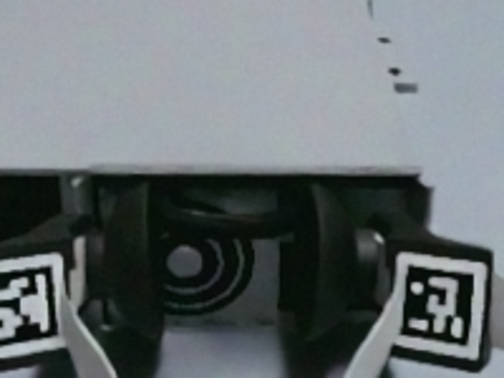

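Deep under the lip. Pull.

Emit:
{"fn": "execute_actions", "kwargs": {
  "actions": [
    {"r1":{"joints":{"arm_m":0.280},"pace":"slow"}}
  ],
  "cameras": []
}}

Emit:
{"fn": "execute_actions", "kwargs": {
  "actions": [
    {"r1":{"joints":{"arm_m":0.277},"pace":"slow"}}
  ],
  "cameras": ["r1_wrist_camera"]
}}

Emit:
{"fn": "zoom_image", "kwargs": {
  "camera": "r1_wrist_camera",
  "region": [200, 170, 400, 320]
}}

Scene clock: 310.87 s.
r1.base_odometry: x=-0.317 y=+0.826 heading=+2.477 (m, m, rad; r1's odometry frame)
r1.turned_by_wheels: +0.000 (rad since the last result)
r1.turned_by_imu: +0.000 (rad since the last result)
r1.base_tilt: forward=-0.1 right=-0.4 (deg)
r1.lidar_m: 0.38 0.42 1.69 1.65 1.87 1.65 1.58 1.66 2.32 2.44 0.56 0.41
r1.base_status: not commanded
r1.joint_positions: lift_m=+0.707 arm_m=+0.283 wrist_yaw_rad=+0.035 wrist_pitch_rad=+0.303 wrist_roll_rad=+0.030 gripper_m=-0.037
r1.joint_status: all done
r1.on_its_own: wrist_yaw_rad is at rest, and its effort (-15) is outside its rest range (-13 to +13)
r1.motor_effort: lift_m=+19(19) arm_m=-15(16) wrist_yaw_rad=-15(17) wrist_pitch_rad=-10(21) wrist_roll_rad=+2(0) gripper_m=-32(33) wheel_0=+0(3) wheel_1=-1(2) wheel_2=+4(6) (%)
r1.hand_pose: x=+0.7318 y=-0.0777 z=+0.7992 quat_wxyz=(+0.988, +0.012, +0.151, +0.015) (m; r1's base frame)
r1.wrist_depth_mm: - - - - - - - / - - - - - - - / - - 580 459 - - - / - 410 286 287 415 413 418 / 301 264 232 229 283 300 298 / 228 212 182 224 183 233 231 / 190 189 198 - 199 190 196
r2.base_odometry: x=+0.421 y=-1.300 heading=-2.413 (m, m, rad; r2's odometry frame)
r2.turned_by_wheels: +0.000 (rad since the last result)
r2.turned_by_imu: +0.000 (rad since the last result)
r2.base_tilt: forward=+0.1 right=-0.2 (deg)
r2.lidar_m: 0.47 0.52 0.70 2.63 2.76 1.01 0.99 2.88 2.16 2.08 0.96 0.49
r2.base_status: not commanded
r2.joint_positions: lift_m=+1.060 arm_m=+0.002 wrist_yaw_rad=+0.000 wrist_pitch_rad=+0.901 wrist_roll_rad=+0.040 gripper_m=+0.100
r2.joint_status: not commanded
r2.motor_effort: lift_m=+22(21) arm_m=+0(0) wrist_yaw_rad=+0(0) wrist_pitch_rad=-4(5) wrist_roll_rad=-1(1) gripper_m=-1(1) wheel_0=+3(3) wheel_1=+1(1) wheel_2=-2(2) (%)
r2.hand_pose: x=+0.3515 y=-0.0874 z=+1.0119 quat_wxyz=(+0.900, +0.018, +0.436, -0.009) (m; r2's base frame)
r2.wrist_depth_mm: 668 668 654 647 640 466 469 / 549 549 544 539 535 525 530 / 473 473 466 462 459 591 615 / 413 410 404 404 402 683 732 / 878 878 891 891 854 904 904 / 1118 1078 213 1098 216 1160 1160 / 1160 1138 1160 123 1160 1138 1138
pictures: none
No camera images: the call's "cameras" was empty. Leave "cameras" out to get every camera's image.

Scene clock: 311.50 s.
r1.base_odometry: x=-0.317 y=+0.826 heading=+2.477 (m, m, rad; r1's odometry frame)
r1.turned_by_wheels: +0.000 (rad since the last result)
r1.turned_by_imu: +0.000 (rad since the last result)
r1.base_tilt: forward=+0.0 right=-0.4 (deg)
r1.lidar_m: 0.38 0.44 1.71 1.67 1.89 1.64 1.55 1.67 2.32 2.42 0.57 0.41
r1.base_status: not commanded
r1.joint_positions: lift_m=+0.707 arm_m=+0.278 wrist_yaw_rad=+0.029 wrist_pitch_rad=+0.306 wrist_roll_rad=+0.030 gripper_m=-0.037
r1.joint_status: all done
r1.motor_effort: lift_m=+19(19) arm_m=-8(16) wrist_yaw_rad=+1(17) wrist_pitch_rad=-18(18) wrist_roll_rad=+0(2) gripper_m=-26(33) wheel_0=+0(0) wheel_1=+0(1) wheel_2=-2(4) (%)
r1.hand_pose: x=+0.7269 y=-0.0794 z=+0.7985 quat_wxyz=(+0.988, +0.012, +0.152, +0.012) (m; r1's base frame)
r1.wrist_depth_mm: - - - - - - - / - - - - - - - / - - 452 449 - - - / - 370 281 282 407 413 410 / 297 263 230 226 281 298 294 / 226 163 185 223 185 230 231 / 189 186 196 - 198 189 195
r2.base_odometry: x=+0.421 y=-1.300 heading=-2.413 (m, m, rad; r2's odometry frame)
r2.turned_by_wheels: +0.000 (rad since the last result)
r2.turned_by_imu: +0.000 (rad since the last result)
r2.base_tilt: forward=+0.1 right=-0.3 (deg)
r2.lidar_m: 0.46 0.50 0.74 2.63 2.79 1.04 0.98 2.89 2.16 2.09 0.94 0.48
r2.base_status: not commanded
r2.joint_positions: lift_m=+1.060 arm_m=+0.002 wrist_yaw_rad=+0.000 wrist_pitch_rad=+0.901 wrist_roll_rad=+0.040 gripper_m=+0.100
r2.joint_status: not commanded
r2.motor_effort: lift_m=+22(21) arm_m=+0(0) wrist_yaw_rad=+0(0) wrist_pitch_rad=-4(4) wrist_roll_rad=-1(1) gripper_m=-1(2) wheel_0=+3(3) wheel_1=+1(1) wheel_2=-2(1) (%)
r2.hand_pose: x=+0.3515 y=-0.0874 z=+1.0119 quat_wxyz=(+0.900, +0.018, +0.436, -0.009) (m; r2's base frame)
r2.wrist_depth_mm: 668 661 654 654 640 466 469 / 549 549 549 539 535 530 535 / 469 469 466 462 459 591 615 / 410 410 404 402 399 683 732 / 866 891 891 891 854 904 904 / 1160 1078 214 1098 216 1160 1182 / 1160 1138 1160 123 1160 1138 1160
pictures: r1_wrist_camera
camera_calibration (this result's frames):
r1_wrist_camera: T_world_to_cam=[[-0.010874, -0.999817, -0.01574, -0.0668418], [-0.340062, 0.0185003, -0.940221, 1.04535], [0.94034, -0.00487142, -0.340201, -0.183926], [0, 0, 0, 1]] pos_world=[0.527708, -0.0870648, 0.919232]
Images, in order (width x height): r1_wrist_camera 616x392.

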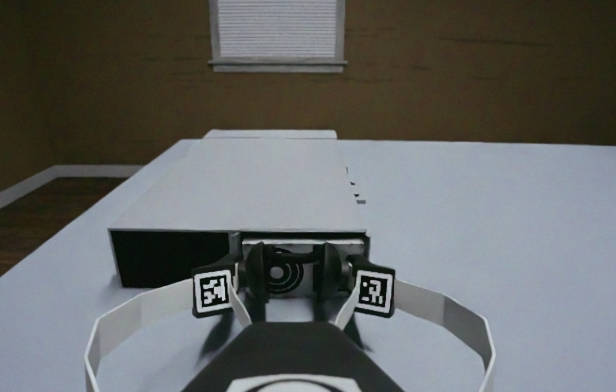

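Region (200, 170, 400, 320) of r1_wrist_camera's 616x392 image, scaled by 2.520; it fills the top 378 rows of this view, and the rest is white.

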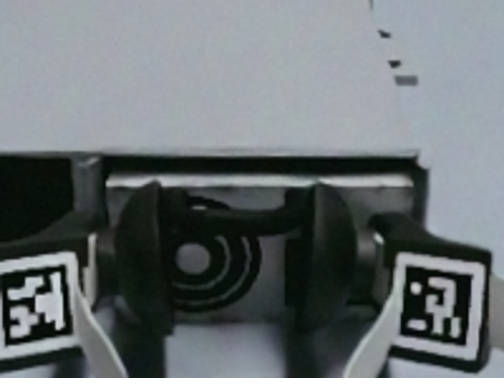

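It popped free. Pull out 0.25.

Emit:
{"fn": "execute_actions", "kwargs": {
  "actions": [
    {"r1":{"joints":{"arm_m":0.035}}}
  ],
  "cameras": ["r1_wrist_camera"]
}}

Scene clock: 314.83 s.
r1.base_odometry: x=-0.317 y=+0.826 heading=+2.477 (m, m, rad; r1's odometry frame)
r1.turned_by_wheels: +0.000 (rad since the last result)
r1.turned_by_imu: +0.000 (rad since the last result)
r1.base_tilt: forward=-0.1 right=-0.4 (deg)
r1.lidar_m: 0.39 0.43 1.74 1.65 1.89 1.64 1.55 1.67 2.32 2.43 0.57 0.43
r1.base_status: not commanded
r1.joint_positions: lift_m=+0.707 arm_m=+0.037 wrist_yaw_rad=+0.030 wrist_pitch_rad=+0.307 wrist_roll_rad=+0.030 gripper_m=-0.037
r1.joint_status: all done
r1.motor_effort: lift_m=+19(19) arm_m=-9(11) wrist_yaw_rad=-3(0) wrist_pitch_rad=-22(21) wrist_roll_rad=+1(2) gripper_m=-27(28) wheel_0=+0(0) wheel_1=+0(0) wheel_2=-1(2) (%)
r1.hand_pose: x=+0.4850 y=-0.0791 z=+0.7981 quat_wxyz=(+0.988, +0.012, +0.153, +0.013) (m; r1's base frame)
r1.wrist_depth_mm: - - - - - - - / - - - - - - - / - - 539 517 654 661 683 / - 404 410 298 410 415 415 / 293 294 279 228 300 300 297 / 229 163 181 225 185 232 232 / 190 189 198 - 200 191 197
r2.base_odometry: x=+0.421 y=-1.300 heading=-2.413 (m, m, rad; r2's odometry frame)
r2.turned_by_wheels: +0.000 (rad since the last result)
r2.turned_by_imu: +0.001 (rad since the last result)
r2.base_tilt: forward=+0.1 right=-0.2 (deg)
r2.lidar_m: 0.46 0.46 0.70 2.62 2.78 1.03 0.98 2.91 2.14 2.10 0.95 0.49
r2.base_status: not commanded
r2.joint_positions: lift_m=+1.060 arm_m=+0.002 wrist_yaw_rad=+0.000 wrist_pitch_rad=+0.901 wrist_roll_rad=+0.040 gripper_m=+0.100
r2.joint_status: not commanded
r2.motor_effort: lift_m=+22(21) arm_m=+0(0) wrist_yaw_rad=+0(0) wrist_pitch_rad=-4(4) wrist_roll_rad=-1(1) gripper_m=-1(1) wheel_0=+3(3) wheel_1=+1(1) wheel_2=-2(1) (%)
r2.hand_pose: x=+0.3515 y=-0.0874 z=+1.0119 quat_wxyz=(+0.900, +0.018, +0.436, -0.009) (m; r2's base frame)
r2.wrist_depth_mm: 661 661 661 647 647 469 469 / 554 544 544 535 535 530 525 / 469 469 466 462 459 591 621 / 410 410 407 402 399 676 732 / 866 891 878 891 854 917 904 / 1118 1078 213 1098 216 1160 1160 / 1182 1160 1160 123 1160 1118 1138
pictures: r1_wrist_camera
camera_calibration (this result's frames):
r1_wrist_camera: T_world_to_cam=[[-0.00996426, -0.999827, -0.0156853, -0.0697093], [-0.341555, 0.0181457, -0.939687, 0.962925], [0.939809, -0.0040059, -0.341676, 0.0449495], [0, 0, 0, 1]] pos_world=[0.285953, -0.0869902, 0.919113]
Images, in order (width x height): r1_wrist_camera 616x392.

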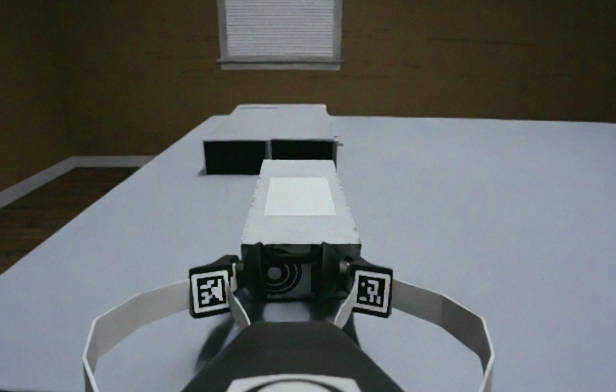

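Emit:
{"fn": "execute_actions", "kwargs": {
  "actions": [
    {"r1":{"joints":{"gripper_m":0.04,"arm_m":0.016}}}
  ],
  "cameras": []
}}

Emit:
{"fn": "execute_actions", "kwargs": {
  "actions": [
    {"r1":{"joints":{"lift_m":0.92,"arm_m":0.0},"pace":"fast"}}
  ],
  "cameras": []
}}

Emit:
{"fn": "execute_actions", "kwargs": {
  "actions": [
    {"r1":{"joints":{"arm_m":0.237,"wrist_pitch_rad":0.9,"wrist_yaw_rad":0.0,"gripper_m":0.11},"pace":"fast"}}
  ],
  "cameras": ["r1_wrist_camera"]
}}

Scene clock: 316.53 s.
r1.base_odometry: x=-0.317 y=+0.826 heading=+2.477 (m, m, rad; r1's odometry frame)
r1.turned_by_wheels: +0.000 (rad since the last result)
r1.turned_by_imu: +0.000 (rad since the last result)
r1.base_tilt: forward=+0.0 right=-0.3 (deg)
r1.lidar_m: 0.38 0.42 1.69 1.65 1.89 1.64 1.57 1.67 2.33 2.44 0.57 0.42
r1.base_status: not commanded
r1.joint_positions: lift_m=+0.707 arm_m=+0.018 wrist_yaw_rad=+0.030 wrist_pitch_rad=+0.303 wrist_roll_rad=+0.030 gripper_m=+0.040
r1.joint_status: all done
r1.motor_effort: lift_m=+19(19) arm_m=-9(11) wrist_yaw_rad=-3(2) wrist_pitch_rad=-9(21) wrist_roll_rad=-2(1) gripper_m=-3(29) wheel_0=+0(0) wheel_1=+0(0) wheel_2=-1(1) (%)
r1.hand_pose: x=+0.4663 y=-0.0790 z=+0.7993 quat_wxyz=(+0.988, +0.012, +0.151, +0.013) (m; r1's base frame)
r1.wrist_depth_mm: - - - - - - - / - - - - - - - / - - 539 539 683 683 707 / - 418 418 312 424 427 430 / 306 301 272 245 303 306 306 / 233 234 196 229 195 237 237 / 193 191 201 - 199 193 197
r2.base_odometry: x=+0.421 y=-1.300 heading=-2.413 (m, m, rad; r2's odometry frame)
r2.turned_by_wheels: +0.000 (rad since the last result)
r2.turned_by_imu: +0.000 (rad since the last result)
r2.base_tilt: forward=+0.2 right=-0.2 (deg)
r2.lidar_m: 0.45 0.49 0.72 2.62 2.78 1.04 0.99 2.88 2.15 2.09 0.95 0.49
r2.base_status: not commanded
r2.joint_positions: lift_m=+1.060 arm_m=+0.002 wrist_yaw_rad=+0.000 wrist_pitch_rad=+0.901 wrist_roll_rad=+0.040 gripper_m=+0.100
r2.joint_status: not commanded
r2.motor_effort: lift_m=+22(21) arm_m=+0(0) wrist_yaw_rad=+0(1) wrist_pitch_rad=-4(5) wrist_roll_rad=+1(1) gripper_m=-2(2) wheel_0=+3(3) wheel_1=+1(1) wheel_2=-2(1) (%)
r2.hand_pose: x=+0.3515 y=-0.0874 z=+1.0119 quat_wxyz=(+0.900, +0.018, +0.436, -0.009) (m; r2's base frame)
r2.wrist_depth_mm: 668 668 661 647 640 466 469 / 554 549 544 539 535 530 535 / 473 466 462 462 459 597 615 / 410 407 404 402 399 676 732 / 878 878 878 891 854 891 917 / 1118 1078 213 1098 216 1160 1160 / 1182 1138 1160 123 1160 1138 1160
pictures: none
No camera images: the call's "cameras" was empty. Leave "cameras" out to get every camera's image.

Scene clock: 318.13 s.
r1.base_odometry: x=-0.317 y=+0.826 heading=+2.477 (m, m, rad; r1's odometry frame)
r1.turned_by_wheels: +0.000 (rad since the last result)
r1.turned_by_imu: +0.000 (rad since the last result)
r1.base_tilt: forward=-0.1 right=-0.3 (deg)
r1.lidar_m: 0.40 0.43 1.68 1.67 1.89 1.63 1.54 1.66 2.32 2.42 0.58 0.40
r1.base_status: not commanded
r1.joint_positions: lift_m=+0.920 arm_m=+0.002 wrist_yaw_rad=+0.030 wrist_pitch_rad=+0.302 wrist_roll_rad=+0.030 gripper_m=+0.040
r1.joint_status: all done
r1.motor_effort: lift_m=+23(24) arm_m=-9(9) wrist_yaw_rad=-1(3) wrist_pitch_rad=-6(9) wrist_roll_rad=+1(0) gripper_m=-4(3) wheel_0=+0(0) wheel_1=+0(0) wheel_2=-1(1) (%)
r1.hand_pose: x=+0.4513 y=-0.0791 z=+1.0121 quat_wxyz=(+0.988, +0.012, +0.151, +0.013) (m; r1's base frame)
r1.wrist_depth_mm: - - - - - - - / - - - - - - - / - - - - - - - / - - - - - - - / - - 668 634 723 723 715 / 1708 1661 196 539 196 559 554 / 1366 452 480 - 466 459 466
r2.base_odometry: x=+0.421 y=-1.300 heading=-2.413 (m, m, rad; r2's odometry frame)
r2.turned_by_wheels: +0.000 (rad since the last result)
r2.turned_by_imu: +0.000 (rad since the last result)
r2.base_tilt: forward=+0.1 right=-0.2 (deg)
r2.lidar_m: 0.43 0.48 0.70 2.63 2.78 1.03 0.99 2.86 2.15 2.10 0.94 0.49
r2.base_status: not commanded
r2.joint_positions: lift_m=+1.060 arm_m=+0.002 wrist_yaw_rad=+0.000 wrist_pitch_rad=+0.901 wrist_roll_rad=+0.040 gripper_m=+0.100
r2.joint_status: not commanded
r2.motor_effort: lift_m=+22(21) arm_m=+0(0) wrist_yaw_rad=+0(0) wrist_pitch_rad=-4(4) wrist_roll_rad=+1(1) gripper_m=-1(2) wheel_0=+3(3) wheel_1=+1(1) wheel_2=-2(1) (%)
r2.hand_pose: x=+0.3515 y=-0.0874 z=+1.0119 quat_wxyz=(+0.900, +0.018, +0.436, -0.009) (m; r2's base frame)
r2.wrist_depth_mm: 661 661 661 654 640 462 469 / 554 544 544 544 535 525 530 / 469 473 466 462 459 591 615 / 413 410 404 404 399 683 732 / 866 878 878 878 854 891 904 / 1118 1078 213 1098 215 1182 1160 / 1182 1160 1138 123 1160 1118 1160
pictures: none
No camera images: the call's "cameras" was empty. Leave "cameras" out to get every camera's image.

Scene clock: 319.70 s.
r1.base_odometry: x=-0.317 y=+0.826 heading=+2.477 (m, m, rad; r1's odometry frame)
r1.turned_by_wheels: +0.000 (rad since the last result)
r1.turned_by_imu: +0.000 (rad since the last result)
r1.base_tilt: forward=-0.1 right=-0.4 (deg)
r1.lidar_m: 0.38 0.41 1.70 1.65 1.89 1.64 1.56 1.68 2.32 2.45 0.56 0.40
r1.base_status: not commanded
r1.joint_positions: lift_m=+0.920 arm_m=+0.235 wrist_yaw_rad=+0.000 wrist_pitch_rad=+0.901 wrist_roll_rad=+0.030 gripper_m=+0.110
r1.joint_status: all done
r1.motor_effort: lift_m=+23(22) arm_m=+9(8) wrist_yaw_rad=-1(7) wrist_pitch_rad=-4(5) wrist_roll_rad=+0(1) gripper_m=-1(3) wheel_0=+0(0) wheel_1=+0(0) wheel_2=-1(1) (%)
r1.hand_pose: x=+0.5854 y=-0.0874 z=+0.8718 quat_wxyz=(+0.900, +0.013, +0.435, -0.006) (m; r1's base frame)
r1.wrist_depth_mm: 1756 1708 473 492 554 559 574 / 1537 488 407 421 484 496 504 / 1397 424 375 404 427 433 442 / 1255 375 379 379 384 389 394 / 1098 338 332 309 342 353 355 / 314 304 286 273 309 320 322 / 287 289 293 - 298 294 298
r2.base_odometry: x=+0.421 y=-1.300 heading=-2.413 (m, m, rad; r2's odometry frame)
r2.turned_by_wheels: +0.000 (rad since the last result)
r2.turned_by_imu: +0.000 (rad since the last result)
r2.base_tilt: forward=+0.1 right=-0.2 (deg)
r2.lidar_m: 0.46 0.51 0.70 2.63 2.77 1.04 0.99 2.88 2.14 2.09 0.95 0.47
r2.base_status: not commanded
r2.joint_positions: lift_m=+1.060 arm_m=+0.002 wrist_yaw_rad=+0.000 wrist_pitch_rad=+0.901 wrist_roll_rad=+0.040 gripper_m=+0.100
r2.joint_status: not commanded
r2.motor_effort: lift_m=+22(22) arm_m=-1(1) wrist_yaw_rad=+0(0) wrist_pitch_rad=-4(5) wrist_roll_rad=+1(1) gripper_m=-1(2) wheel_0=+3(3) wheel_1=+1(1) wheel_2=-1(1) (%)
r2.hand_pose: x=+0.3515 y=-0.0874 z=+1.0119 quat_wxyz=(+0.900, +0.018, +0.436, -0.009) (m; r2's base frame)
r2.wrist_depth_mm: 668 661 661 661 634 466 469 / 549 549 544 544 539 530 535 / 473 466 466 462 459 591 621 / 410 407 407 404 402 683 732 / 878 878 891 891 866 904 891 / 1138 1078 214 1118 216 1160 1160 / 1182 1138 1182 123 1138 1118 1138
pictures: r1_wrist_camera
camera_calibration (this result's frames):
r1_wrist_camera: T_world_to_cam=[[-0.0418998, -0.999079, 0.00927472, -0.0788198], [-0.808398, 0.0284449, -0.587948, 1.03424], [0.587142, -0.0321326, -0.808846, 0.586984], [0, 0, 0, 1]] pos_world=[0.488133, -0.0893047, 1.08359]
Images, in order (width x height): r1_wrist_camera 616x392.

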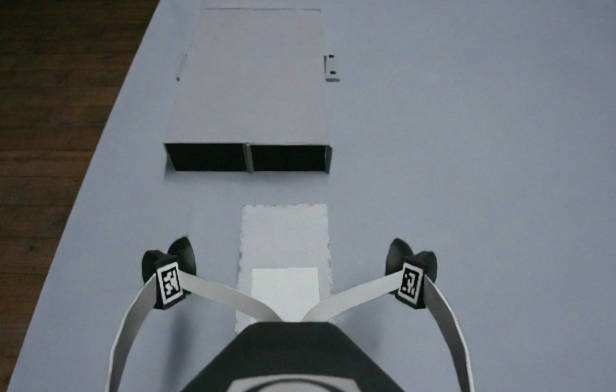

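Emit:
{"fn": "execute_actions", "kwargs": {
  "actions": [
    {"r1":{"base":{"strafe_m":0.006},"joints":{"lift_m":0.845,"gripper_m":0.095,"arm_m":0.24}}}
  ],
  "cameras": []
}}

Emit:
{"fn": "execute_actions", "kwargs": {
  "actions": [
    {"r1":{"joints":{"gripper_m":0.012}}}
  ],
  "cameras": ["r1_wrist_camera"]
}}

Scene clock: 321.20 s.
r1.base_odometry: x=-0.320 y=+0.821 heading=+2.477 (m, m, rad; r1's odometry frame)
r1.turned_by_wheels: +0.000 (rad since the last result)
r1.turned_by_imu: +0.000 (rad since the last result)
r1.base_tilt: forward=-0.1 right=-0.4 (deg)
r1.lidar_m: 0.39 0.43 1.72 1.66 1.88 1.64 1.57 1.64 2.30 2.45 0.57 0.42
r1.base_status: done
r1.joint_positions: lift_m=+0.845 arm_m=+0.238 wrist_yaw_rad=+0.000 wrist_pitch_rad=+0.901 wrist_roll_rad=+0.030 gripper_m=+0.095
r1.joint_status: all done
r1.motor_effort: lift_m=+17(20) arm_m=+9(6) wrist_yaw_rad=-3(2) wrist_pitch_rad=-4(4) wrist_roll_rad=+1(0) gripper_m=-1(0) wheel_0=+0(4) wheel_1=-1(9) wheel_2=+0(2) (%)
r1.hand_pose: x=+0.5884 y=-0.0874 z=+0.7972 quat_wxyz=(+0.900, +0.013, +0.435, -0.006) (m; r1's base frame)
r1.wrist_depth_mm: 1618 407 340 345 430 436 439 / 1464 353 312 315 375 377 382 / 334 319 324 325 330 332 338 / 286 287 283 245 296 298 300 / 257 259 225 222 263 270 272 / 236 234 202 200 201 246 248 / 219 220 225 - 229 226 228
r2.base_odometry: x=+0.421 y=-1.300 heading=-2.413 (m, m, rad; r2's odometry frame)
r2.turned_by_wheels: +0.000 (rad since the last result)
r2.turned_by_imu: +0.000 (rad since the last result)
r2.base_tilt: forward=+0.1 right=-0.2 (deg)
r2.lidar_m: 0.46 0.52 0.70 2.64 2.77 1.03 0.99 2.87 2.15 2.09 0.97 0.50
r2.base_status: not commanded
r2.joint_positions: lift_m=+1.060 arm_m=+0.002 wrist_yaw_rad=+0.000 wrist_pitch_rad=+0.901 wrist_roll_rad=+0.040 gripper_m=+0.100
r2.joint_status: not commanded
r2.motor_effort: lift_m=+22(22) arm_m=-1(0) wrist_yaw_rad=+0(0) wrist_pitch_rad=-5(4) wrist_roll_rad=+2(0) gripper_m=-1(1) wheel_0=+3(3) wheel_1=+1(1) wheel_2=-1(2) (%)
r2.hand_pose: x=+0.3515 y=-0.0874 z=+1.0119 quat_wxyz=(+0.900, +0.018, +0.436, -0.009) (m; r2's base frame)
r2.wrist_depth_mm: 661 654 654 654 640 466 469 / 554 549 544 539 535 525 535 / 473 469 466 462 459 585 621 / 410 407 407 399 402 676 732 / 866 878 891 891 866 904 904 / 1138 1098 213 1098 216 1160 1160 / 1160 1138 1160 123 1138 1118 1138
pictures: none
No camera images: the call's "cameras" was empty. Leave "cameras" out to get every camera's image.

Scene clock: 322.83 s.
r1.base_odometry: x=-0.320 y=+0.821 heading=+2.477 (m, m, rad; r1's odometry frame)
r1.turned_by_wheels: +0.000 (rad since the last result)
r1.turned_by_imu: +0.000 (rad since the last result)
r1.base_tilt: forward=-0.1 right=-0.3 (deg)
r1.lidar_m: 0.39 0.42 1.69 1.65 1.89 1.64 1.58 1.65 2.33 2.43 0.56 0.40
r1.base_status: not commanded
r1.joint_positions: lift_m=+0.845 arm_m=+0.238 wrist_yaw_rad=+0.000 wrist_pitch_rad=+0.907 wrist_roll_rad=+0.030 gripper_m=+0.013
r1.joint_status: all done
r1.motor_effort: lift_m=+20(20) arm_m=+8(9) wrist_yaw_rad=-2(2) wrist_pitch_rad=-20(23) wrist_roll_rad=-1(1) gripper_m=-27(25) wheel_0=+0(0) wheel_1=-1(1) wheel_2=+0(0) (%)
r1.hand_pose: x=+0.5872 y=-0.0874 z=+0.7960 quat_wxyz=(+0.899, +0.013, +0.438, -0.007) (m; r1's base frame)
r1.wrist_depth_mm: 1708 394 329 336 415 418 430 / 1430 342 334 338 364 368 375 / 324 312 315 319 320 327 327 / 279 283 273 228 289 291 296 / 254 256 208 206 264 266 267 / 234 176 189 190 187 237 243 / 215 217 219 - 226 222 224
r2.base_odometry: x=+0.421 y=-1.300 heading=-2.413 (m, m, rad; r2's odometry frame)
r2.turned_by_wheels: +0.000 (rad since the last result)
r2.turned_by_imu: +0.000 (rad since the last result)
r2.base_tilt: forward=+0.2 right=-0.2 (deg)
r2.lidar_m: 0.46 0.50 0.71 2.64 2.77 1.04 1.01 2.90 2.14 2.10 0.95 0.48
r2.base_status: not commanded
r2.joint_positions: lift_m=+1.060 arm_m=+0.002 wrist_yaw_rad=+0.000 wrist_pitch_rad=+0.901 wrist_roll_rad=+0.040 gripper_m=+0.100
r2.joint_status: not commanded
r2.motor_effort: lift_m=+21(21) arm_m=+0(0) wrist_yaw_rad=+0(0) wrist_pitch_rad=-5(5) wrist_roll_rad=+1(1) gripper_m=-1(2) wheel_0=+3(3) wheel_1=+1(1) wheel_2=-1(1) (%)
r2.hand_pose: x=+0.3515 y=-0.0874 z=+1.0119 quat_wxyz=(+0.900, +0.018, +0.436, -0.009) (m; r2's base frame)
r2.wrist_depth_mm: 661 661 661 654 647 466 466 / 554 544 544 539 535 530 530 / 469 466 466 462 459 591 615 / 413 407 404 402 402 676 732 / 878 891 878 891 866 904 904 / 1138 1078 213 1098 216 1160 1160 / 1160 1160 1160 123 1160 1138 1138
pictures: r1_wrist_camera
camera_calibration (this result's frames):
r1_wrist_camera: T_world_to_cam=[[-0.0420558, -0.99907, 0.00950434, -0.0781702], [-0.811581, 0.0286121, -0.583539, 0.989497], [0.582725, -0.0322547, -0.812029, 0.529764], [0, 0, 0, 1]] pos_world=[0.491062, -0.0893217, 1.00834]
Images, in order (width x height): r1_wrist_camera 616x392.

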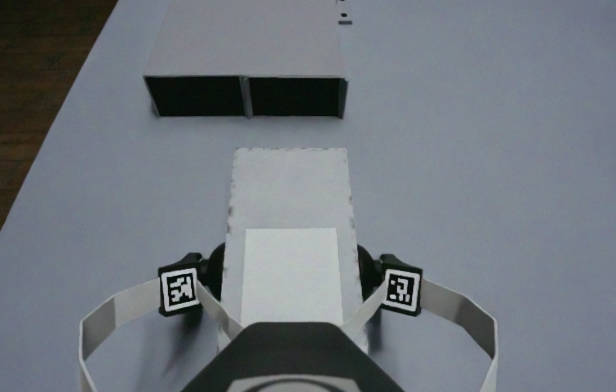

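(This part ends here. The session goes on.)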